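# Sort greasy glass jars from drying mat into tray

## Task

Some glass jars on the drying mat are still greasy (at least one), and this cannot be seen. Find out which are greasy, move every greasy one into the tray, and leave every clean one on the mat. A broken jar means failure. The tray must finish resting on the table, not on the mat. Everything must stay in place without the robot holding it, and at the end both grippers must be open and away from the objects.

## Robot and tools

Robot: two xArm6-type arms, each with a six-joint chain and a parallel two-finger gripper. They are named left_arm and right_arm; the names do not refer to sides of any picture. left_arm's base is at (+0.036, +0.268, 0) m, yawed slightly (quat_wxyz +0.995, 0, 0, -0.097). right_arm's base is at (+0.010, -0.304, 0) m (quat_wxyz +0.999, 0, 0, -0.047).

Scene frame: origin on the tabletop midway between the arms. +x reaches out over the table, +z is up, and left_arm sits on the +y side. Every gripper pose and velocity in a result uses this frame. A printed hand position can be off from the true one, and the error grows with reach.

Gripper: the fingers point along the gripper's +z axis and close along its y axis. end_effector_position is the midpoint between the pads when closed, roughly 2 cm behind the tips. As the fingers close, the tips move about 10 mm further out along +z. Fully open, the pads are 0.084 m apart.

Tool execute_actions, argument "actions": a list that is empty or holds one item.
- Empty list: nothing is commanded and the current state comes back.
- Motion item: {"rows": [...], "steps": n}, with n from 1 to 15 (default 15). Each step lasts 1/30 s. Each row is a list of exactly 14 numbers covering both arms, even if only one arm moves: left_arm waist, shoulder, elbow, forearm roll, wrist pitch, wrist roll, opening, then the same seven for right_arm. Joint values are absolute target angles in radians, on the same scale as the Joint positions line, not offsets. Opening is an absolute command from -1 (closed) to +1 (fully open). Rows play one per step, and the final row repeats if there are more steps than rows. At most 15 rows.
- Wait item: {"steps": n} without rows, n up to 300. It commands nothing and returns once that many steps have passed since the previous result; time spent writing counts toward them.
- Optional "pictures": true/false controls whether camera images are returned (they are by default).

Joint ranges (rad), in column order: waist -6.283..6.283, shoulder -2.059..2.094, elbow -3.927..0.192, forearm roll -6.283..6.283, wrist pitch -1.693..3.142, wrist roll -6.283..6.283. A call is refused, and nothing is sent, if a target goes over 0.010 past a stated end and also further out than that joint's last reported angle. The true end can be 0.010 either side of the stated one; a target beyond it is clipped there, and the result may report "joint sent to its limit", possibly for an earlier action. If that line is absent, it does not prove the joint has room left.

Motion limits: joint targets change at most 3.14 rad/s, reaching that speed takes 0.16 s, and all joints of an arm are slowed together so they finish together. Per step, a target is kept within 0.623 rad of the measured angle, and if the targets would move the gripper more than 70 mm from where it is, the whole arm's targets are pulled back. Large moves therefore take several calls. Between calls the arms keep heading for the last row sent, until they are nearly still or a step is HELD.

Result lines: a state line per arm (`left_arm: …` | `right_arm: …`) with end_effector_position (m), end_effector_quat_wxyz and velocities (m/s, rad/s). Joint positions and Joint velocities list each arm's six joints (rad, rad/s) and the pad gap (m, m/s). grip_measured is the measured opening on the command scale. "joint command not followed" means a clearance check changed or stopped some joint targets on some steps. HELD marks steps where your row, or part of it, was not sent.

Grasping: to keep hold, command an opening clearly below grip_measured; the lower, the tighter (up to about 24 N per pad for objects up to about 6 cm wide). Closing fast can squeeze harder, sometimes enough to spring the fingers open. Glass jars break if dropped, so close gently, lift and lower slowly, and set jars down before opening.

Hazards: a joint hitting its load limit (waist 44, shoulder 44, elbow 26.4, forearm roll 26.4, wrist pitch 17.6, wrist roll 17.6 N m, held weight included) triggers a torque fault: the arm backs off, holds 10 s and drops the rest of the call. Holding loads heats motors; MOTOR HOT appears from 65 °C, and at 80 °C an OVER-TEMPERATURE FAULT brakes that arm until it cools. Keep the arms from colliding or pushing each other hard. Never knock anything off the table. Loose objects may occasionally get a brief push from outside.

Cameras: cam_high, cam_low, cam_left_wrist, cam_right_wrist, each 896x504, with images in that order. Calibration (K, distortion, T_world_to_cam) is provided per camera; wrist camera poses follow their arm's joint readings. Fixed cameras may be off by up to about 2.3 degrees and 9 mm.

zoom_image: {"camera": name, "region": [x0, y0, x1, y1]} in pixels of that camera's latest image, origin top-left, no larger than 504x504. Returns a closer look; moves nothing.

read_manual: optional "section" (only "licences"); returns licence text and moves nothing.

finished_scene: {"scene": current scene number}. Ends the scene irreversibly, reports whether the goal was met, and starts the next one if any. Call it only after the jars are sorted, the tray is on the table, and both grippers are open and withdrawn.

Each tool is called after "Request:" by a JSON object that holds its "fn" and its "kwargs".

## Session

I'll start by looking at the scene.

Request:
{"fn": "execute_actions", "kwargs": {"actions": []}}

Scene clock: 0.00 s of 7100.00 s.
left_arm: end_effector_position=(+0.2266, -0.0115, +0.1734) grip_measured=+1.00 end_effector_quat_wxyz=(-0.290, +0.529, +0.731, -0.319) end_effector_velocity=(-0.000, -0.000, +0.000) end_effector_angular_velocity=(-0.001, -0.001, -0.001) | right_arm: end_effector_position=(+0.4531, -0.3280, +0.1828) grip_measured=+1.00 end_effector_quat_wxyz=(-0.065, -0.065, +0.919, -0.382) end_effector_velocity=(+0.000, +0.000, +0.000) end_effector_angular_velocity=(-0.001, -0.001, +0.001)
Joint positions: left_arm=[-0.363  0.105 -0.972 -0.568  1.593 -2.239  0.084] | right_arm=[ 0.399  0.166 -1.092 -0.735  1.373 -2.657  0.084]
Joint velocities: left_arm=[-0.    -0.001  0.     0.     0.     0.001  0.   ] | right_arm=[ 0.001 -0.     0.    -0.001 -0.     0.     0.   ]
Motor temperatures (°C, as the motors report them): left_arm=[32 29 37 34 32 33] | right_arm=[32 29 33 35 42 35]

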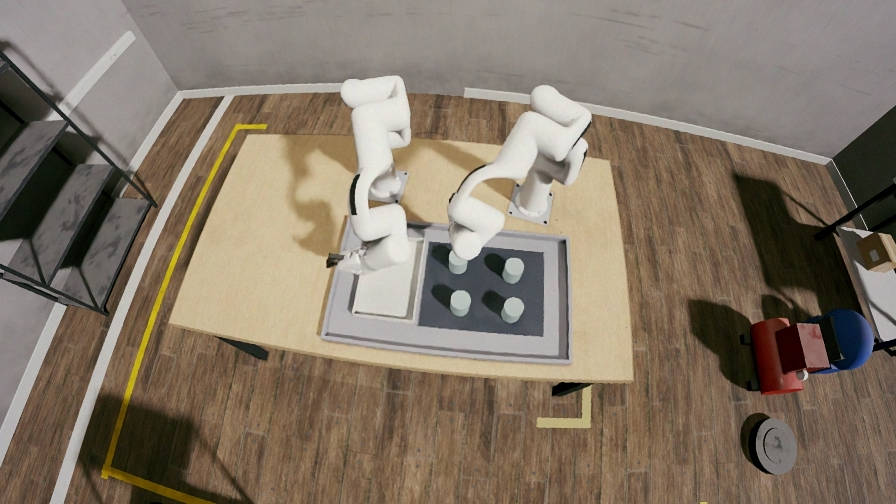

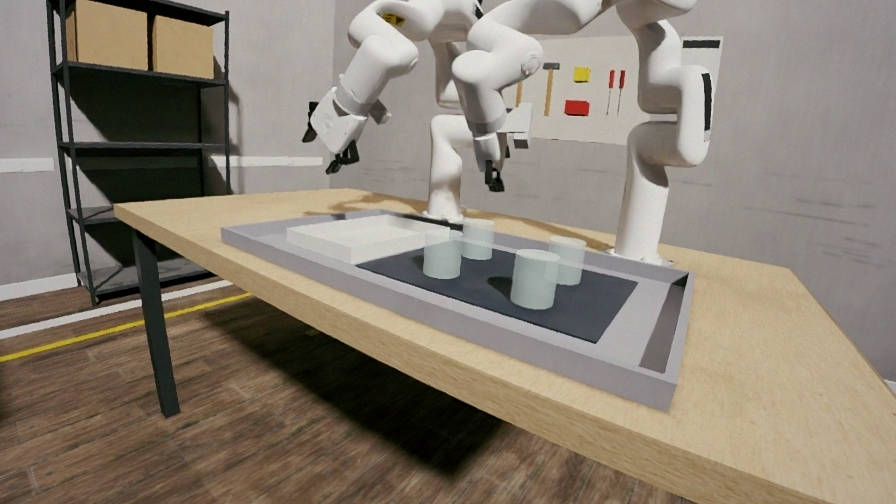

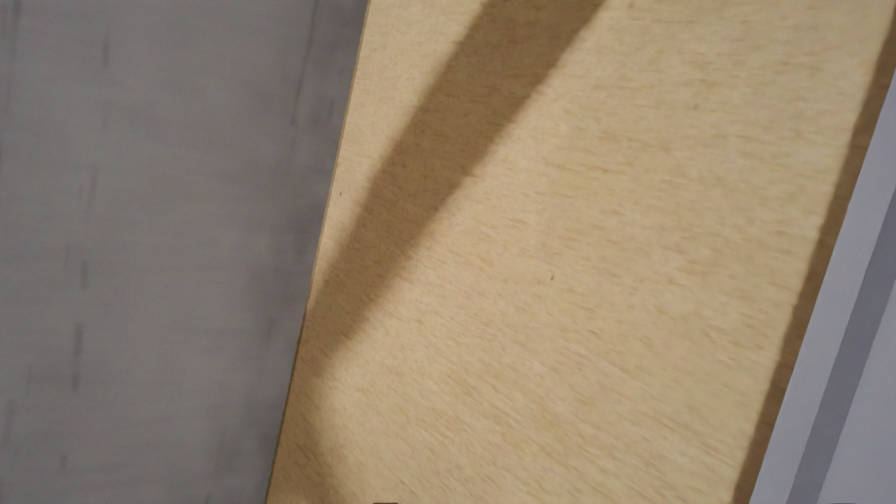

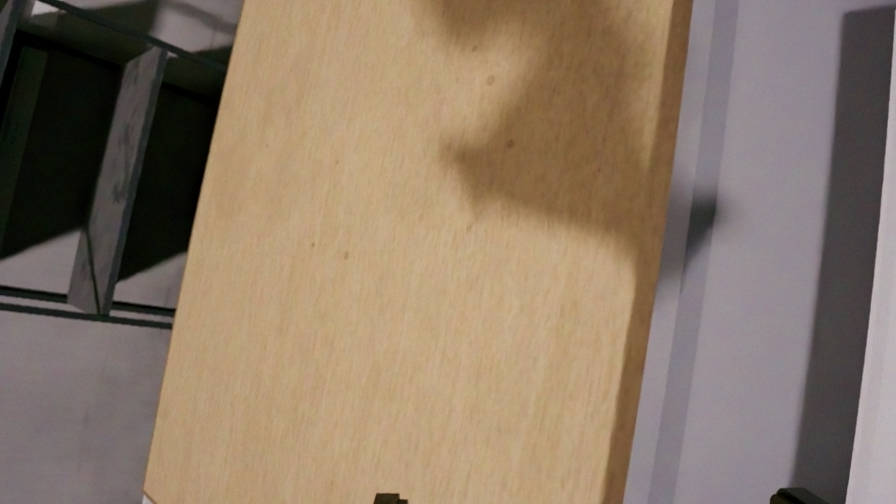

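Request:
{"fn": "zoom_image", "kwargs": {"camera": "cam_high", "region": [300, 200, 600, 380]}}

Region (300, 200, 600, 380) of cam_high's 896x504 image, scaled by 1.680, with more detail than that image has; it fills the top 302 rows of this view, and the rest is white.

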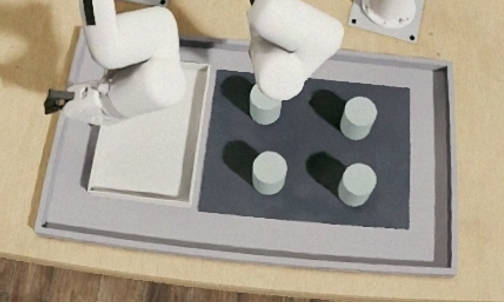

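Request:
{"fn": "execute_actions", "kwargs": {"actions": [{"rows": [[-0.463,-0.327,-0.727,0,1.053,-2.239,1, 0.399,0.166,-1.092,-0.735,1.373,-2.657,1]], "steps": 15}]}}

Scene clock: 38.47 s of 7100.00 s.
left_arm: end_effector_position=(+0.3280, +0.0406, +0.1995) grip_measured=+1.00 end_effector_quat_wxyz=(-0.004, +0.701, +0.713, -0.005) end_effector_velocity=(+0.011, +0.012, -0.014) end_effector_angular_velocity=(+0.042, -0.120, -0.079) | right_arm: end_effector_position=(+0.4533, -0.3280, +0.1830) grip_measured=+1.00 end_effector_quat_wxyz=(-0.065, -0.064, +0.920, -0.382) end_effector_velocity=(-0.000, +0.001, -0.000) end_effector_angular_velocity=(-0.000, +0.001, +0.002)
Joint positions: left_arm=[-0.462 -0.322 -0.731 -0.009  1.062 -2.239  0.084] | right_arm=[ 0.399  0.166 -1.092 -0.735  1.373 -2.657  0.084]
Joint velocities: left_arm=[-0.018 -0.037  0.088  0.122 -0.12   0.001 -0.   ] | right_arm=[ 0.002  0.    -0.     0.     0.001 -0.001 -0.   ]
Motor temperatures (°C, as the motors report them): left_arm=[32 29 38 34 32 33] | right_arm=[32 30 35 35 42 35]
Steps of this call (steps 1 to 90: nothing new was sent; then 34.97 s passed at rest; steps 91 to 105: all 15 steps of this action). Readings (joint positions):
91: left_arm=[-0.363 0.105 -0.972 -0.568 1.592 -2.239] | right_arm=[0.399 0.166 -1.092 -0.735 1.373 -2.657]
92: left_arm=[-0.364 0.102 -0.969 -0.562 1.586 -2.239] | right_arm=[0.399 0.166 -1.092 -0.735 1.373 -2.657]
94: left_arm=[-0.374 0.062 -0.943 -0.504 1.530 -2.239] | right_arm=[0.399 0.166 -1.092 -0.735 1.373 -2.657]
98: left_arm=[-0.423 -0.155 -0.826 -0.227 1.270 -2.239] | right_arm=[0.399 0.166 -1.092 -0.735 1.373 -2.657]
105: the state above
camera_calibration (this result's frames):
cam_left_wrist: T_world_to_cam=[[0.999592, -0.00632745, -0.0278404, -0.28741], [-0.00584009, -0.999829, 0.0175522, 0.104323], [-0.0279467, -0.0173824, -0.999458, 0.345021], [0, 0, 0, 1]] pos_world=[0.297545, 0.108484, 0.335002]
cam_right_wrist: T_world_to_cam=[[-0.175607, 0.711886, -0.679986, 0.464929], [0.980589, 0.0652931, -0.184881, -0.318454], [-0.087216, -0.699254, -0.709534, 0.0677661], [0, 0, 0, 1]] pos_world=[0.399828, -0.262798, 0.305351]

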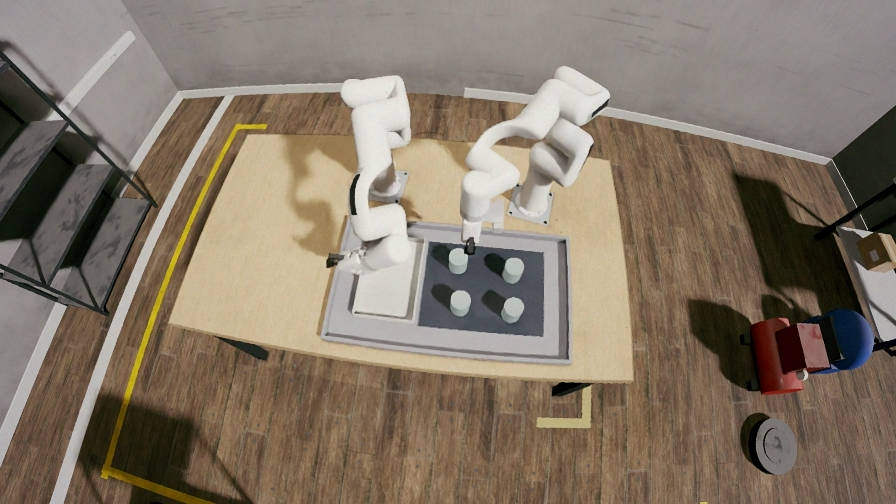

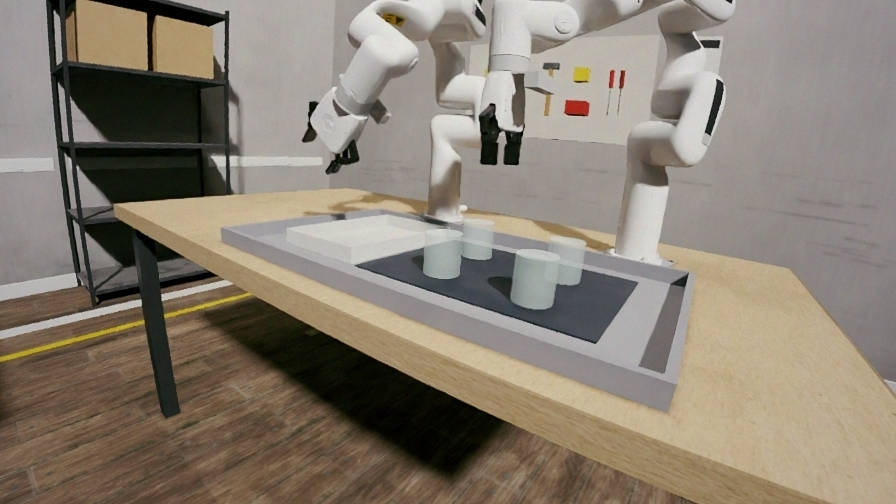

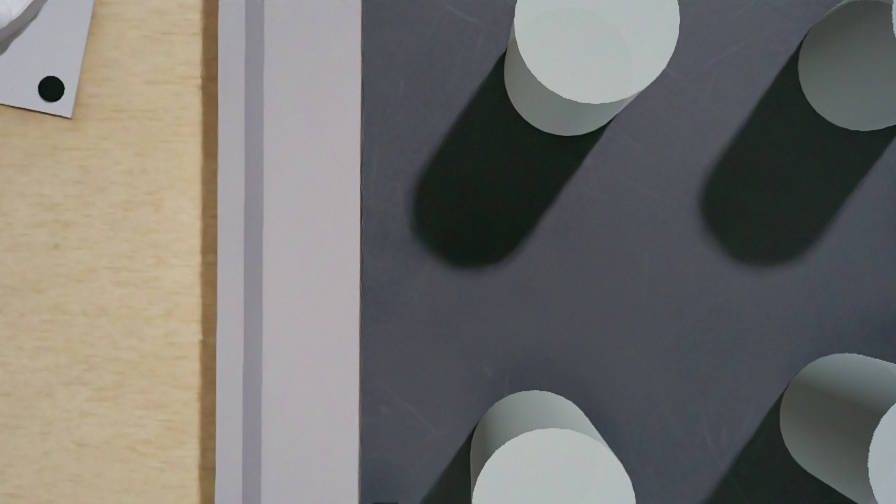

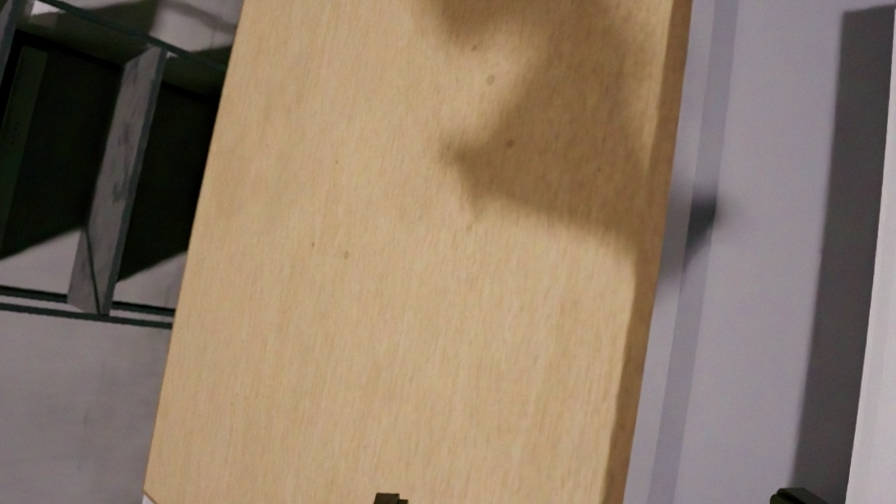

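Request:
{"fn": "execute_actions", "kwargs": {"actions": [{"rows": [[-0.538,-0.122,-0.707,0,0.829,-2.239,1, 0.399,0.166,-1.092,-0.735,1.373,-2.657,1]], "steps": 15}]}}

Scene clock: 58.50 s of 7100.00 s.
left_arm: end_effector_position=(+0.3330, +0.0007, +0.1316) grip_measured=+1.00 end_effector_quat_wxyz=(+0.001, +0.729, +0.684, +0.000) end_effector_velocity=(+0.001, -0.003, -0.003) end_effector_angular_velocity=(-0.006, -0.006, -0.002) | right_arm: end_effector_position=(+0.4533, -0.3280, +0.1830) grip_measured=+1.00 end_effector_quat_wxyz=(-0.065, -0.064, +0.920, -0.382) end_effector_velocity=(+0.000, +0.000, +0.000) end_effector_angular_velocity=(+0.000, +0.000, -0.000)
Joint positions: left_arm=[-0.537 -0.124 -0.708 -0.     0.83  -2.239  0.084] | right_arm=[ 0.399  0.166 -1.092 -0.735  1.373 -2.657  0.084]
Joint velocities: left_arm=[-0.002  0.008  0.002  0.    -0.018 -0.001 -0.   ] | right_arm=[-0.     0.    -0.001  0.     0.    -0.001 -0.   ]
Motor temperatures (°C, as the motors report them): left_arm=[32 29 39 34 32 33] | right_arm=[32 30 35 35 42 35]
Steps of this call (steps 1 to 15: the robot went on to your last target; steps 16 to 90: nothing new was sent; then 16.53 s passed at rest; steps 91 to 105: all 15 steps of this action). Readings (joint positions):
91: left_arm=[-0.463 -0.327 -0.727 0.000 1.053 -2.239] | right_arm=[0.399 0.166 -1.092 -0.735 1.373 -2.657]
92: left_arm=[-0.465 -0.323 -0.727 0.000 1.047 -2.239] | right_arm=[0.399 0.166 -1.092 -0.735 1.373 -2.657]
94: left_arm=[-0.481 -0.280 -0.727 0.000 0.993 -2.239] | right_arm=[0.399 0.166 -1.092 -0.735 1.373 -2.657]
98: left_arm=[-0.527 -0.150 -0.706 -0.000 0.868 -2.239] | right_arm=[0.399 0.166 -1.092 -0.735 1.373 -2.657]
105: the state above
camera_calibration (this result's frames):
cam_left_wrist: T_world_to_cam=[[0.99616, -0.0864482, -0.0138621, -0.295203], [-0.0861927, -0.996114, 0.018079, 0.0923092], [-0.0153711, -0.0168148, -0.99974, 0.272448], [0, 0, 0, 1]] pos_world=[0.306213, 0.071012, 0.266617]
cam_right_wrist: T_world_to_cam=[[-0.175599, 0.711888, -0.679985, 0.464928], [0.980592, 0.0652935, -0.18487, -0.318459], [-0.0872082, -0.699251, -0.709537, 0.0677671], [0, 0, 0, 1]] pos_world=[0.399829, -0.262798, 0.305354]

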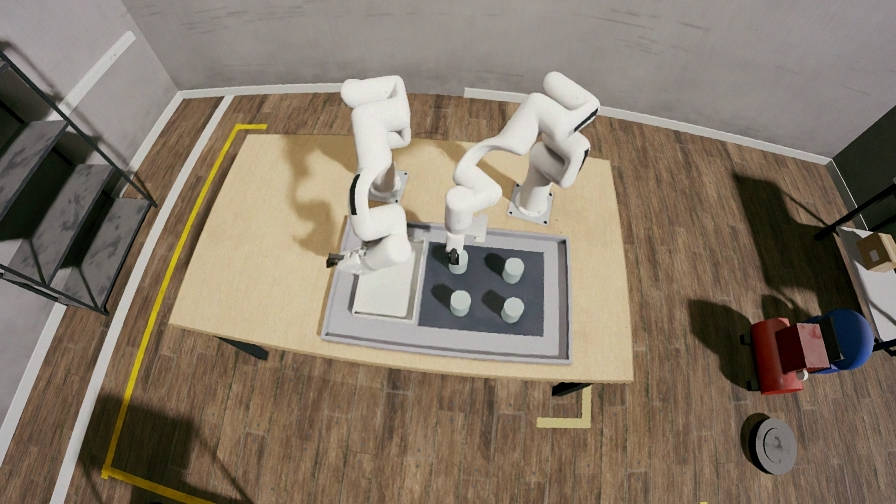

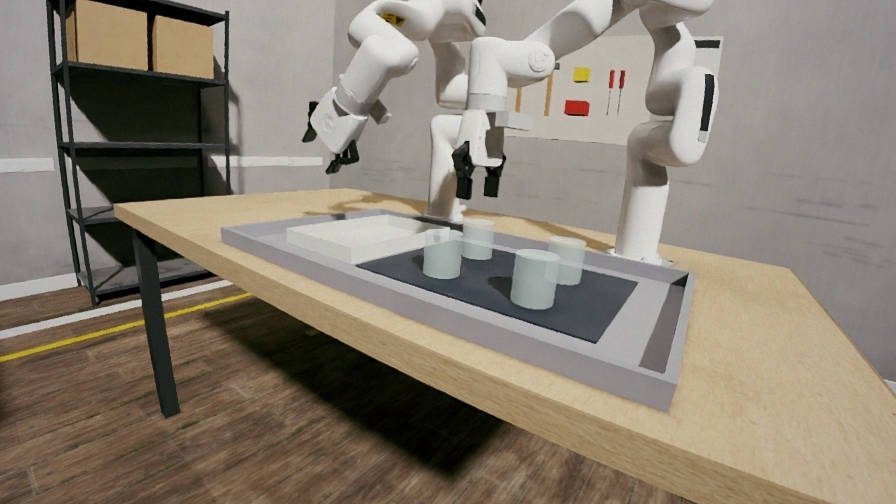

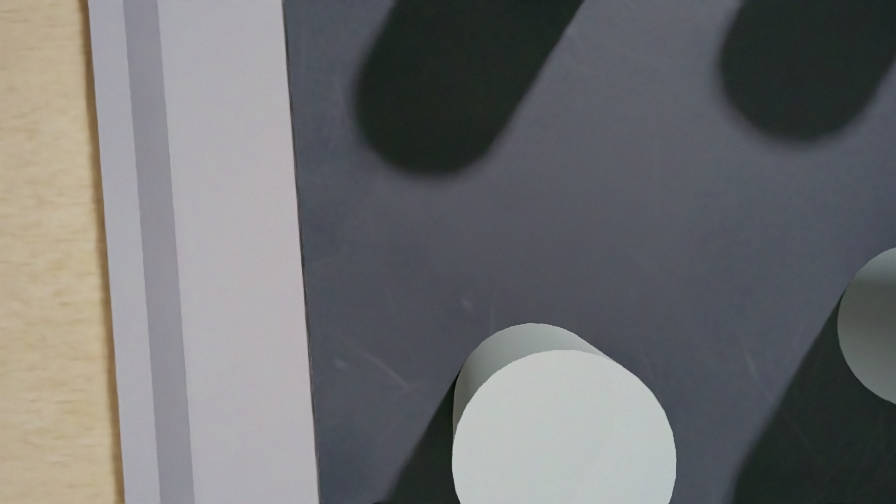

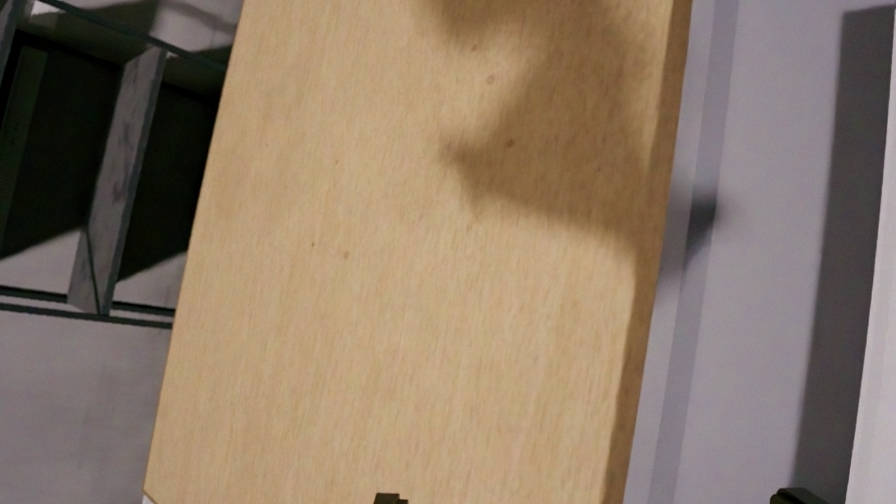

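Request:
{"fn": "execute_actions", "kwargs": {"actions": [{"rows": [[-0.535,0.096,-0.637,0,0.5415,-2.239,1, 0.399,0.166,-1.092,-0.735,1.373,-2.657,1]], "steps": 15}], "pictures": false}}

Request:
{"fn": "execute_actions", "kwargs": {"actions": [{"rows": [[-0.535,0.096,-0.637,0,0.5415,-2.239,0.3, 0.399,0.166,-1.092,-0.735,1.373,-2.657,1]], "steps": 15}], "pictures": false}}

Scene clock: 64.73 s of 7100.00 s.
left_arm: end_effector_position=(+0.3338, +0.0012, +0.0414) grip_measured=+1.00 end_effector_quat_wxyz=(+0.001, +0.729, +0.685, +0.000) end_effector_velocity=(+0.008, -0.008, +0.002) end_effector_angular_velocity=(-0.026, -0.029, +0.001) | right_arm: end_effector_position=(+0.4533, -0.3280, +0.1830) grip_measured=+1.00 end_effector_quat_wxyz=(-0.065, -0.064, +0.920, -0.382) end_effector_velocity=(+0.000, +0.000, +0.000) end_effector_angular_velocity=(+0.000, -0.002, -0.001)
Joint positions: left_arm=[-0.535  0.093 -0.639 -0.     0.544 -2.239  0.084] | right_arm=[ 0.399  0.166 -1.092 -0.735  1.373 -2.657  0.084]
Joint velocities: left_arm=[-0.     0.007 -0.005 -0.    -0.041 -0.001 -0.   ] | right_arm=[ 0.    -0.001 -0.    -0.    -0.     0.001 -0.   ]
Motor temperatures (°C, as the motors report them): left_arm=[32 29 39 34 32 33] | right_arm=[32 30 36 35 42 35]
Steps of this call (steps 1 to 15: the robot went on to your last target; steps 16 to 90: nothing new was sent; then 2.73 s passed at rest; steps 91 to 105: all 15 steps of this action). Readings (joint positions):
91: left_arm=[-0.538 -0.122 -0.707 -0.000 0.829 -2.239] | right_arm=[0.399 0.166 -1.092 -0.735 1.373 -2.657]
92: left_arm=[-0.538 -0.119 -0.706 -0.000 0.823 -2.239] | right_arm=[0.399 0.166 -1.092 -0.735 1.373 -2.657]
94: left_arm=[-0.537 -0.082 -0.698 -0.000 0.766 -2.239] | right_arm=[0.399 0.166 -1.092 -0.735 1.373 -2.657]
98: left_arm=[-0.536 0.047 -0.650 0.000 0.613 -2.239] | right_arm=[0.399 0.166 -1.092 -0.735 1.373 -2.657]
105: the state above

Scene clock: 65.23 s of 7100.00 s.
left_arm: end_effector_position=(+0.3335, +0.0014, +0.0405) grip_measured=+0.43 end_effector_quat_wxyz=(+0.001, +0.729, +0.685, +0.000) end_effector_velocity=(-0.000, +0.000, -0.000) end_effector_angular_velocity=(+0.001, +0.001, -0.000) | right_arm: end_effector_position=(+0.4533, -0.3280, +0.1830) grip_measured=+1.00 end_effector_quat_wxyz=(-0.065, -0.064, +0.920, -0.382) end_effector_velocity=(+0.000, +0.001, +0.001) end_effector_angular_velocity=(+0.001, +0.000, +0.003)
Joint positions: left_arm=[-0.535  0.095 -0.638 -0.     0.542 -2.239  0.062] | right_arm=[ 0.399  0.166 -1.092 -0.735  1.373 -2.657  0.084]
Joint velocities: left_arm=[-0.     0.001  0.    -0.    -0.     0.     0.   ] | right_arm=[ 0.002 -0.001 -0.001  0.     0.    -0.002  0.   ]
Motor temperatures (°C, as the motors report them): left_arm=[32 29 39 34 32 33] | right_arm=[32 30 36 35 42 35]
Steps of this call (steps 1 to 15: all 15 steps of this action). Readings (joint positions):
1: left_arm=[-0.535 0.093 -0.639 -0.000 0.543 -2.239] | right_arm=[0.399 0.166 -1.092 -0.735 1.373 -2.657]
2: left_arm=[-0.535 0.094 -0.639 -0.000 0.542 -2.239] | right_arm=[0.399 0.166 -1.092 -0.735 1.373 -2.657]
4: left_arm=[-0.535 0.094 -0.638 -0.000 0.542 -2.239] | right_arm=[0.399 0.166 -1.092 -0.735 1.373 -2.657]
8: left_arm=[-0.535 0.095 -0.638 0.000 0.542 -2.239] | right_arm=[0.399 0.166 -1.092 -0.735 1.373 -2.657]
15: the state above

Request:
{"fn": "execute_actions", "kwargs": {"actions": [{"rows": [[-0.535,0.035,-0.657,0,0.622,-2.239,0.3, 0.399,0.166,-1.092,-0.735,1.373,-2.657,1]], "steps": 15}]}}

Scene clock: 68.43 s of 7100.00 s.
left_arm: end_effector_position=(+0.3345, +0.0006, +0.0638) grip_measured=+0.43 end_effector_quat_wxyz=(-0.001, +0.729, +0.685, -0.000) end_effector_velocity=(+0.004, -0.003, +0.006) end_effector_angular_velocity=(-0.010, -0.011, +0.001) | right_arm: end_effector_position=(+0.4533, -0.3280, +0.1830) grip_measured=+1.00 end_effector_quat_wxyz=(-0.065, -0.064, +0.920, -0.382) end_effector_velocity=(+0.000, +0.000, +0.000) end_effector_angular_velocity=(+0.001, +0.001, +0.001)
Joint positions: left_arm=[-0.535  0.037 -0.656  0.     0.622 -2.239  0.062] | right_arm=[ 0.399  0.166 -1.092 -0.735  1.373 -2.657  0.084]
Joint velocities: left_arm=[ 0.001 -0.009 -0.008 -0.     0.003  0.001  0.   ] | right_arm=[ 0.     0.    -0.     0.    -0.    -0.002  0.   ]
Motor temperatures (°C, as the motors report them): left_arm=[32 29 38 34 32 33] | right_arm=[32 30 36 35 42 35]
Steps of this call (steps 1 to 15: the robot went on to your last target; steps 16 to 81: nothing new was sent; steps 82 to 96: all 15 steps of this action). Readings (joint positions):
82: left_arm=[-0.535 0.096 -0.637 -0.000 0.542 -2.239] | right_arm=[0.399 0.166 -1.092 -0.735 1.373 -2.657]
83: left_arm=[-0.535 0.094 -0.638 0.000 0.546 -2.239] | right_arm=[0.399 0.166 -1.092 -0.735 1.373 -2.657]
85: left_arm=[-0.535 0.075 -0.639 0.000 0.580 -2.239] | right_arm=[0.399 0.166 -1.092 -0.735 1.373 -2.657]
89: left_arm=[-0.535 0.042 -0.654 0.000 0.614 -2.239] | right_arm=[0.399 0.166 -1.092 -0.735 1.373 -2.657]
96: the state above
camera_calibration (this result's frames):
cam_left_wrist: T_world_to_cam=[[0.996303, -0.0840274, -0.017867, -0.297485], [-0.0837633, -0.996372, 0.0150508, 0.0929511], [-0.0190668, -0.0134986, -0.999727, 0.20594], [0, 0, 0, 1]] pos_world=[0.308098, 0.0703968, 0.19917]
cam_right_wrist: T_world_to_cam=[[-0.175599, 0.711888, -0.679985, 0.464928], [0.980592, 0.0652935, -0.18487, -0.318459], [-0.0872082, -0.699251, -0.709537, 0.067767], [0, 0, 0, 1]] pos_world=[0.399829, -0.262798, 0.305354]

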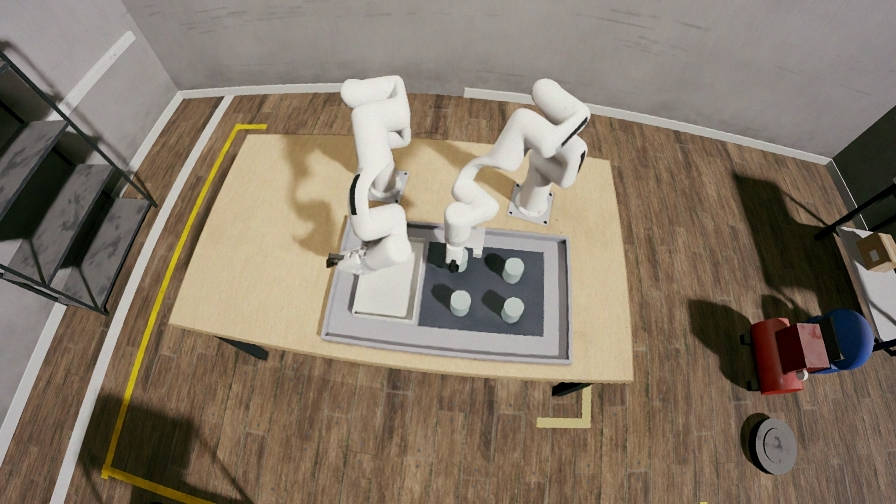

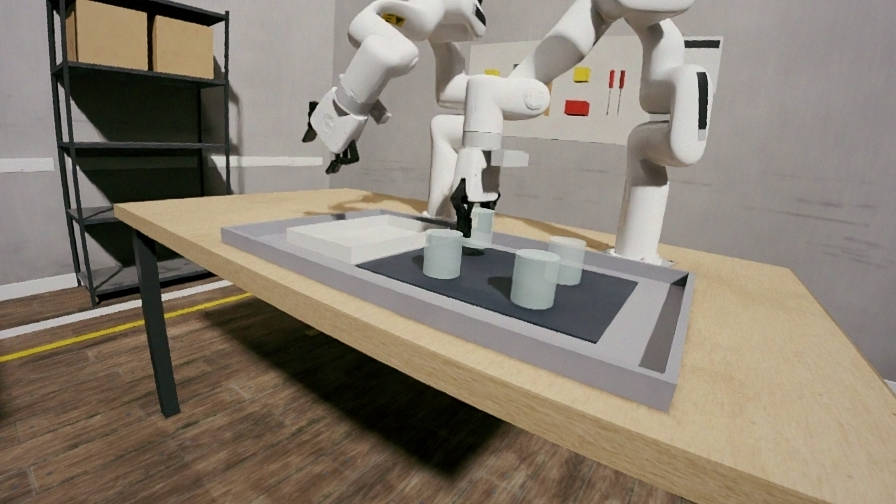

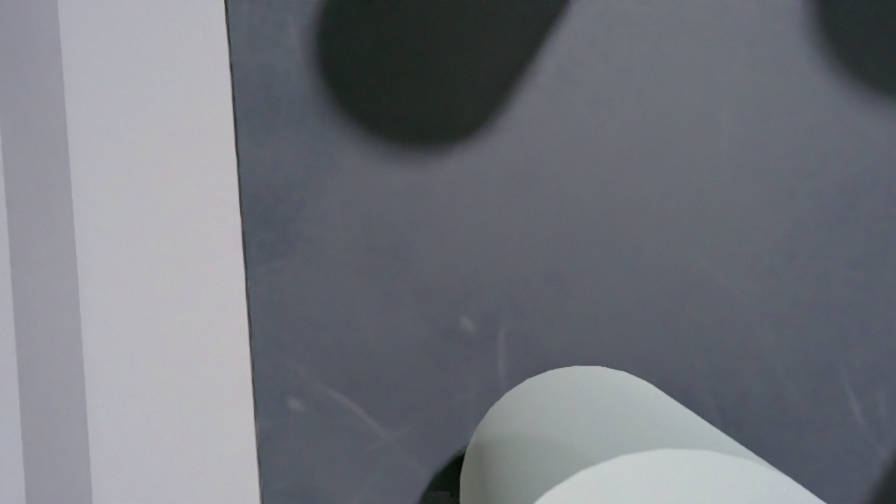

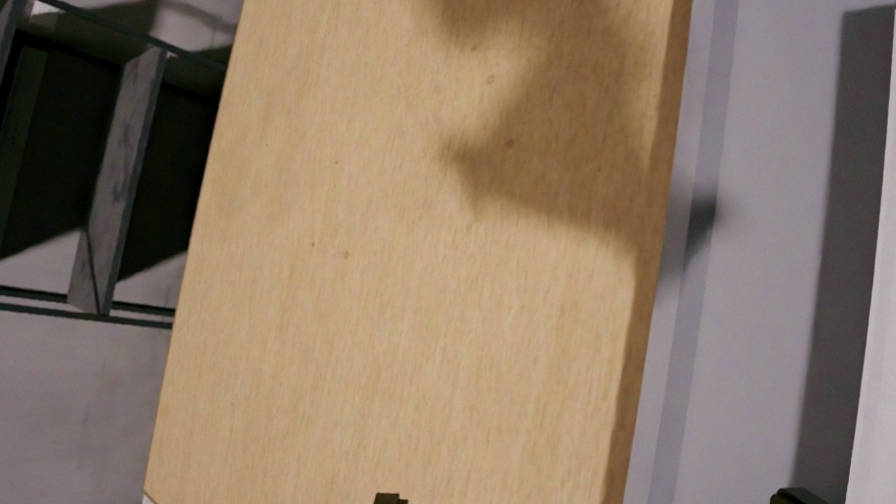

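Request:
{"fn": "execute_actions", "kwargs": {"actions": [{"rows": [[-0.535,0.093,-0.638,0,0.545,-2.239,0.3, 0.399,0.166,-1.092,-0.735,1.373,-2.657,1]], "steps": 15}], "pictures": false}}

Request:
{"fn": "execute_actions", "kwargs": {"actions": [{"rows": [[-0.535,0.093,-0.638,0,0.545,-2.239,1, 0.399,0.166,-1.092,-0.735,1.373,-2.657,1]], "steps": 10}], "pictures": false}}

Request:
{"fn": "execute_actions", "kwargs": {"actions": [{"rows": [[-0.538,-0.122,-0.707,0,0.829,-2.239,1, 0.399,0.166,-1.092,-0.735,1.373,-2.657,1]], "steps": 15}], "pictures": false}}

Scene clock: 73.87 s of 7100.00 s.
left_arm: end_effector_position=(+0.3336, +0.0014, +0.0415) grip_measured=+0.43 end_effector_quat_wxyz=(+0.000, +0.729, +0.685, +0.000) end_effector_velocity=(-0.002, +0.002, -0.003) end_effector_angular_velocity=(+0.004, +0.005, -0.001) | right_arm: end_effector_position=(+0.4533, -0.3280, +0.1830) grip_measured=+1.00 end_effector_quat_wxyz=(-0.065, -0.064, +0.920, -0.382) end_effector_velocity=(+0.000, -0.000, +0.000) end_effector_angular_velocity=(-0.001, +0.001, +0.001)
Joint positions: left_arm=[-0.535  0.092 -0.639 -0.     0.545 -2.239  0.062] | right_arm=[ 0.399  0.166 -1.092 -0.735  1.373 -2.657  0.084]
Joint velocities: left_arm=[ 0.001  0.004  0.005  0.    -0.003  0.001  0.   ] | right_arm=[-0.001 -0.     0.    -0.001  0.    -0.002  0.   ]
Motor temperatures (°C, as the motors report them): left_arm=[32 29 38 34 32 33] | right_arm=[32 30 36 35 42 35]
Steps of this call (steps 1 to 15: the robot went on to your last target; steps 16 to 90: nothing new was sent; then 1.93 s passed at rest; steps 91 to 105: all 15 steps of this action). Readings (joint positions):
91: left_arm=[-0.535 0.035 -0.657 -0.000 0.622 -2.239] | right_arm=[0.399 0.166 -1.092 -0.735 1.373 -2.657]
92: left_arm=[-0.535 0.038 -0.656 -0.000 0.616 -2.239] | right_arm=[0.399 0.166 -1.092 -0.735 1.373 -2.657]
94: left_arm=[-0.535 0.060 -0.651 -0.000 0.585 -2.239] | right_arm=[0.399 0.166 -1.092 -0.735 1.373 -2.657]
98: left_arm=[-0.535 0.090 -0.637 0.000 0.553 -2.239] | right_arm=[0.399 0.166 -1.092 -0.735 1.373 -2.657]
105: the state above

Scene clock: 74.20 s of 7100.00 s.
left_arm: end_effector_position=(+0.3334, +0.0016, +0.0412) grip_measured=+0.99 end_effector_quat_wxyz=(+0.000, +0.729, +0.685, +0.000) end_effector_velocity=(-0.000, +0.001, -0.001) end_effector_angular_velocity=(+0.001, +0.002, +0.001) | right_arm: end_effector_position=(+0.4533, -0.3280, +0.1830) grip_measured=+1.00 end_effector_quat_wxyz=(-0.065, -0.064, +0.920, -0.382) end_effector_velocity=(-0.000, +0.000, -0.001) end_effector_angular_velocity=(-0.000, +0.001, -0.000)
Joint positions: left_arm=[-0.535  0.093 -0.638  0.     0.545 -2.239  0.084] | right_arm=[ 0.399  0.166 -1.092 -0.735  1.373 -2.657  0.084]
Joint velocities: left_arm=[ 0.001  0.     0.001 -0.     0.     0.     0.004] | right_arm=[0.001 0.001 0.001 0.001 0.    0.    0.   ]
Motor temperatures (°C, as the motors report them): left_arm=[32 29 38 34 32 33] | right_arm=[32 30 36 35 42 35]
Steps of this call (steps 1 to 10: all 10 steps of this action). Readings (joint positions):
1: left_arm=[-0.535 0.092 -0.638 -0.000 0.545 -2.239] | right_arm=[0.399 0.166 -1.092 -0.735 1.373 -2.657]
2: left_arm=[-0.535 0.093 -0.638 0.000 0.545 -2.239] | right_arm=[0.399 0.166 -1.092 -0.735 1.373 -2.657]
4: left_arm=[-0.535 0.092 -0.639 0.000 0.545 -2.239] | right_arm=[0.399 0.166 -1.092 -0.735 1.373 -2.657]
8: left_arm=[-0.535 0.093 -0.638 0.000 0.545 -2.239] | right_arm=[0.399 0.166 -1.092 -0.735 1.373 -2.657]
10: the state above

Scene clock: 74.70 s of 7100.00 s.
left_arm: end_effector_position=(+0.3318, +0.0014, +0.1283) grip_measured=+1.00 end_effector_quat_wxyz=(-0.001, +0.730, +0.684, -0.000) end_effector_velocity=(-0.007, +0.006, -0.001) end_effector_angular_velocity=(+0.022, +0.025, -0.002) | right_arm: end_effector_position=(+0.4533, -0.3280, +0.1830) grip_measured=+1.00 end_effector_quat_wxyz=(-0.065, -0.064, +0.920, -0.382) end_effector_velocity=(-0.000, +0.000, +0.000) end_effector_angular_velocity=(+0.000, -0.001, -0.000)
Joint positions: left_arm=[-0.538 -0.119 -0.705  0.     0.827 -2.239  0.084] | right_arm=[ 0.399  0.166 -1.092 -0.735  1.373 -2.657  0.084]
Joint velocities: left_arm=[-0.002 -0.006  0.002  0.     0.037  0.     0.   ] | right_arm=[ 0.001 -0.001  0.     0.001  0.001  0.     0.   ]
Motor temperatures (°C, as the motors report them): left_arm=[32 29 38 34 32 33] | right_arm=[32 30 36 35 42 35]
Steps of this call (steps 1 to 15: all 15 steps of this action). Readings (joint positions):
1: left_arm=[-0.535 0.093 -0.638 0.000 0.545 -2.239] | right_arm=[0.399 0.166 -1.092 -0.735 1.373 -2.657]
2: left_arm=[-0.535 0.090 -0.639 0.000 0.551 -2.239] | right_arm=[0.399 0.166 -1.092 -0.735 1.373 -2.657]
4: left_arm=[-0.536 0.056 -0.647 0.000 0.605 -2.239] | right_arm=[0.399 0.166 -1.092 -0.735 1.373 -2.657]
8: left_arm=[-0.537 -0.075 -0.696 -0.000 0.759 -2.239] | right_arm=[0.399 0.166 -1.092 -0.735 1.373 -2.657]
15: the state above

Request:
{"fn": "execute_actions", "kwargs": {"actions": [{"rows": [[-0.3095,0.234,-1.1415,0,0.9076,-2.239,1, 0.399,0.166,-1.092,-0.735,1.373,-2.657,1]], "steps": 15}]}}

Scene clock: 80.20 s of 7100.00 s.
left_arm: end_effector_position=(+0.4762, +0.0192, +0.1300) grip_measured=+1.00 end_effector_quat_wxyz=(-0.001, +0.651, +0.759, -0.000) end_effector_velocity=(+0.102, +0.039, -0.018) end_effector_angular_velocity=(+0.011, +0.019, +0.165) | right_arm: end_effector_position=(+0.4533, -0.3280, +0.1830) grip_measured=+1.00 end_effector_quat_wxyz=(-0.065, -0.064, +0.920, -0.382) end_effector_velocity=(-0.000, +0.000, -0.000) end_effector_angular_velocity=(+0.000, -0.002, -0.002)
Joint positions: left_arm=[-0.319  0.218 -1.119  0.     0.903 -2.239  0.084] | right_arm=[ 0.399  0.166 -1.092 -0.735  1.373 -2.657  0.084]
Joint velocities: left_arm=[ 0.165  0.259 -0.3   -0.     0.064  0.    -0.   ] | right_arm=[ 0.     0.001 -0.     0.001 -0.     0.003  0.   ]
Motor temperatures (°C, as the motors report them): left_arm=[32 29 38 34 32 33] | right_arm=[32 30 36 35 42 35]
Steps of this call (steps 1 to 15: the robot went on to your last target; steps 16 to 90: nothing new was sent; then 2.00 s passed at rest; steps 91 to 105: all 15 steps of this action). Readings (joint positions):
91: left_arm=[-0.538 -0.122 -0.707 0.000 0.829 -2.239] | right_arm=[0.399 0.166 -1.092 -0.735 1.373 -2.657]
92: left_arm=[-0.536 -0.118 -0.712 -0.000 0.831 -2.239] | right_arm=[0.399 0.166 -1.092 -0.735 1.373 -2.657]
94: left_arm=[-0.509 -0.076 -0.763 -0.000 0.841 -2.239] | right_arm=[0.399 0.166 -1.092 -0.735 1.373 -2.657]
98: left_arm=[-0.426 0.052 -0.921 -0.000 0.867 -2.239] | right_arm=[0.399 0.166 -1.092 -0.735 1.373 -2.657]
105: the state above
camera_calibration (this result's frames):
cam_left_wrist: T_world_to_cam=[[0.991222, 0.131129, -0.0168359, -0.437774], [0.131394, -0.991205, 0.0157554, 0.0197109], [-0.0146219, -0.0178292, -0.999734, 0.273094], [0, 0, 0, 1]] pos_world=[0.435335, 0.0818114, 0.26534]
cam_right_wrist: T_world_to_cam=[[-0.175599, 0.711888, -0.679985, 0.464928], [0.980592, 0.0652937, -0.18487, -0.318459], [-0.0872082, -0.699251, -0.709537, 0.0677669], [0, 0, 0, 1]] pos_world=[0.399829, -0.262798, 0.305354]

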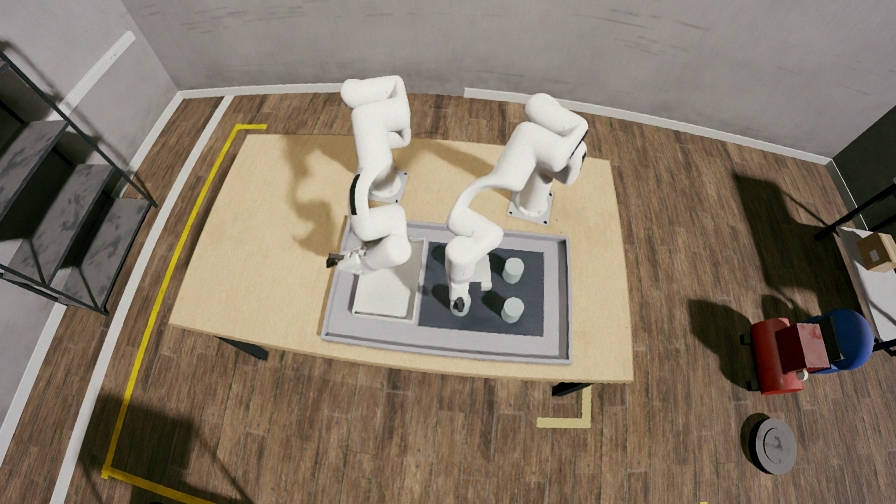

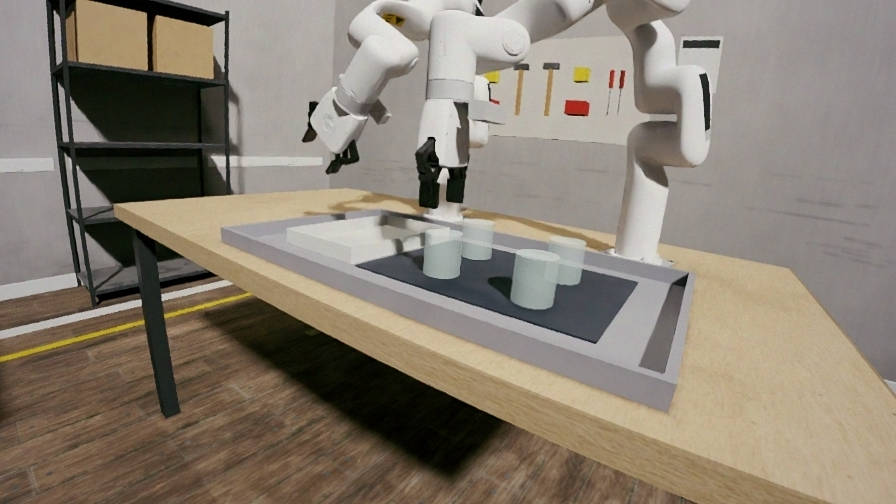

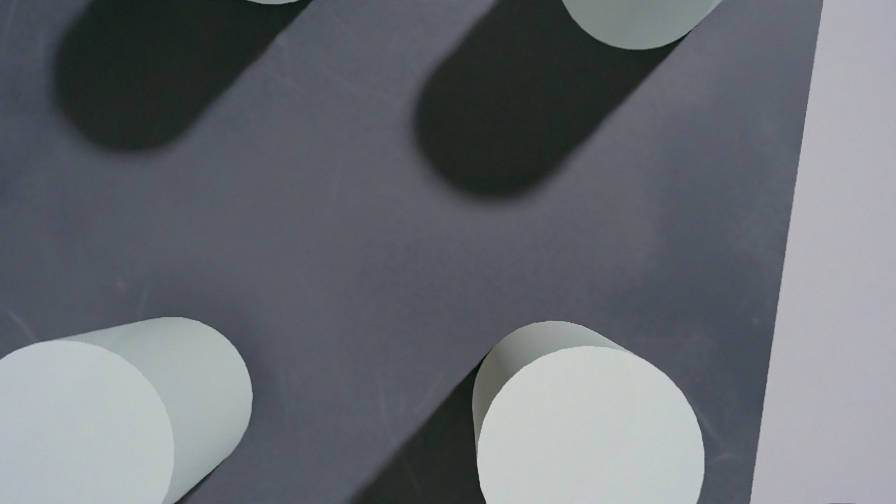

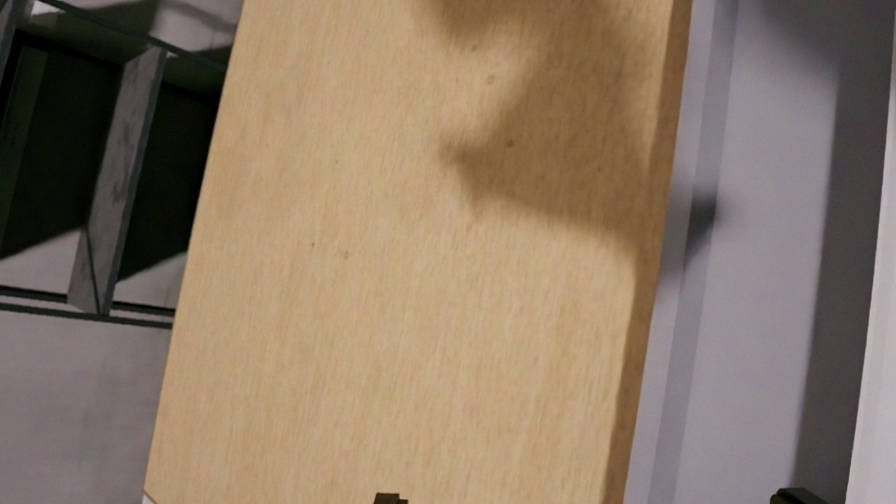

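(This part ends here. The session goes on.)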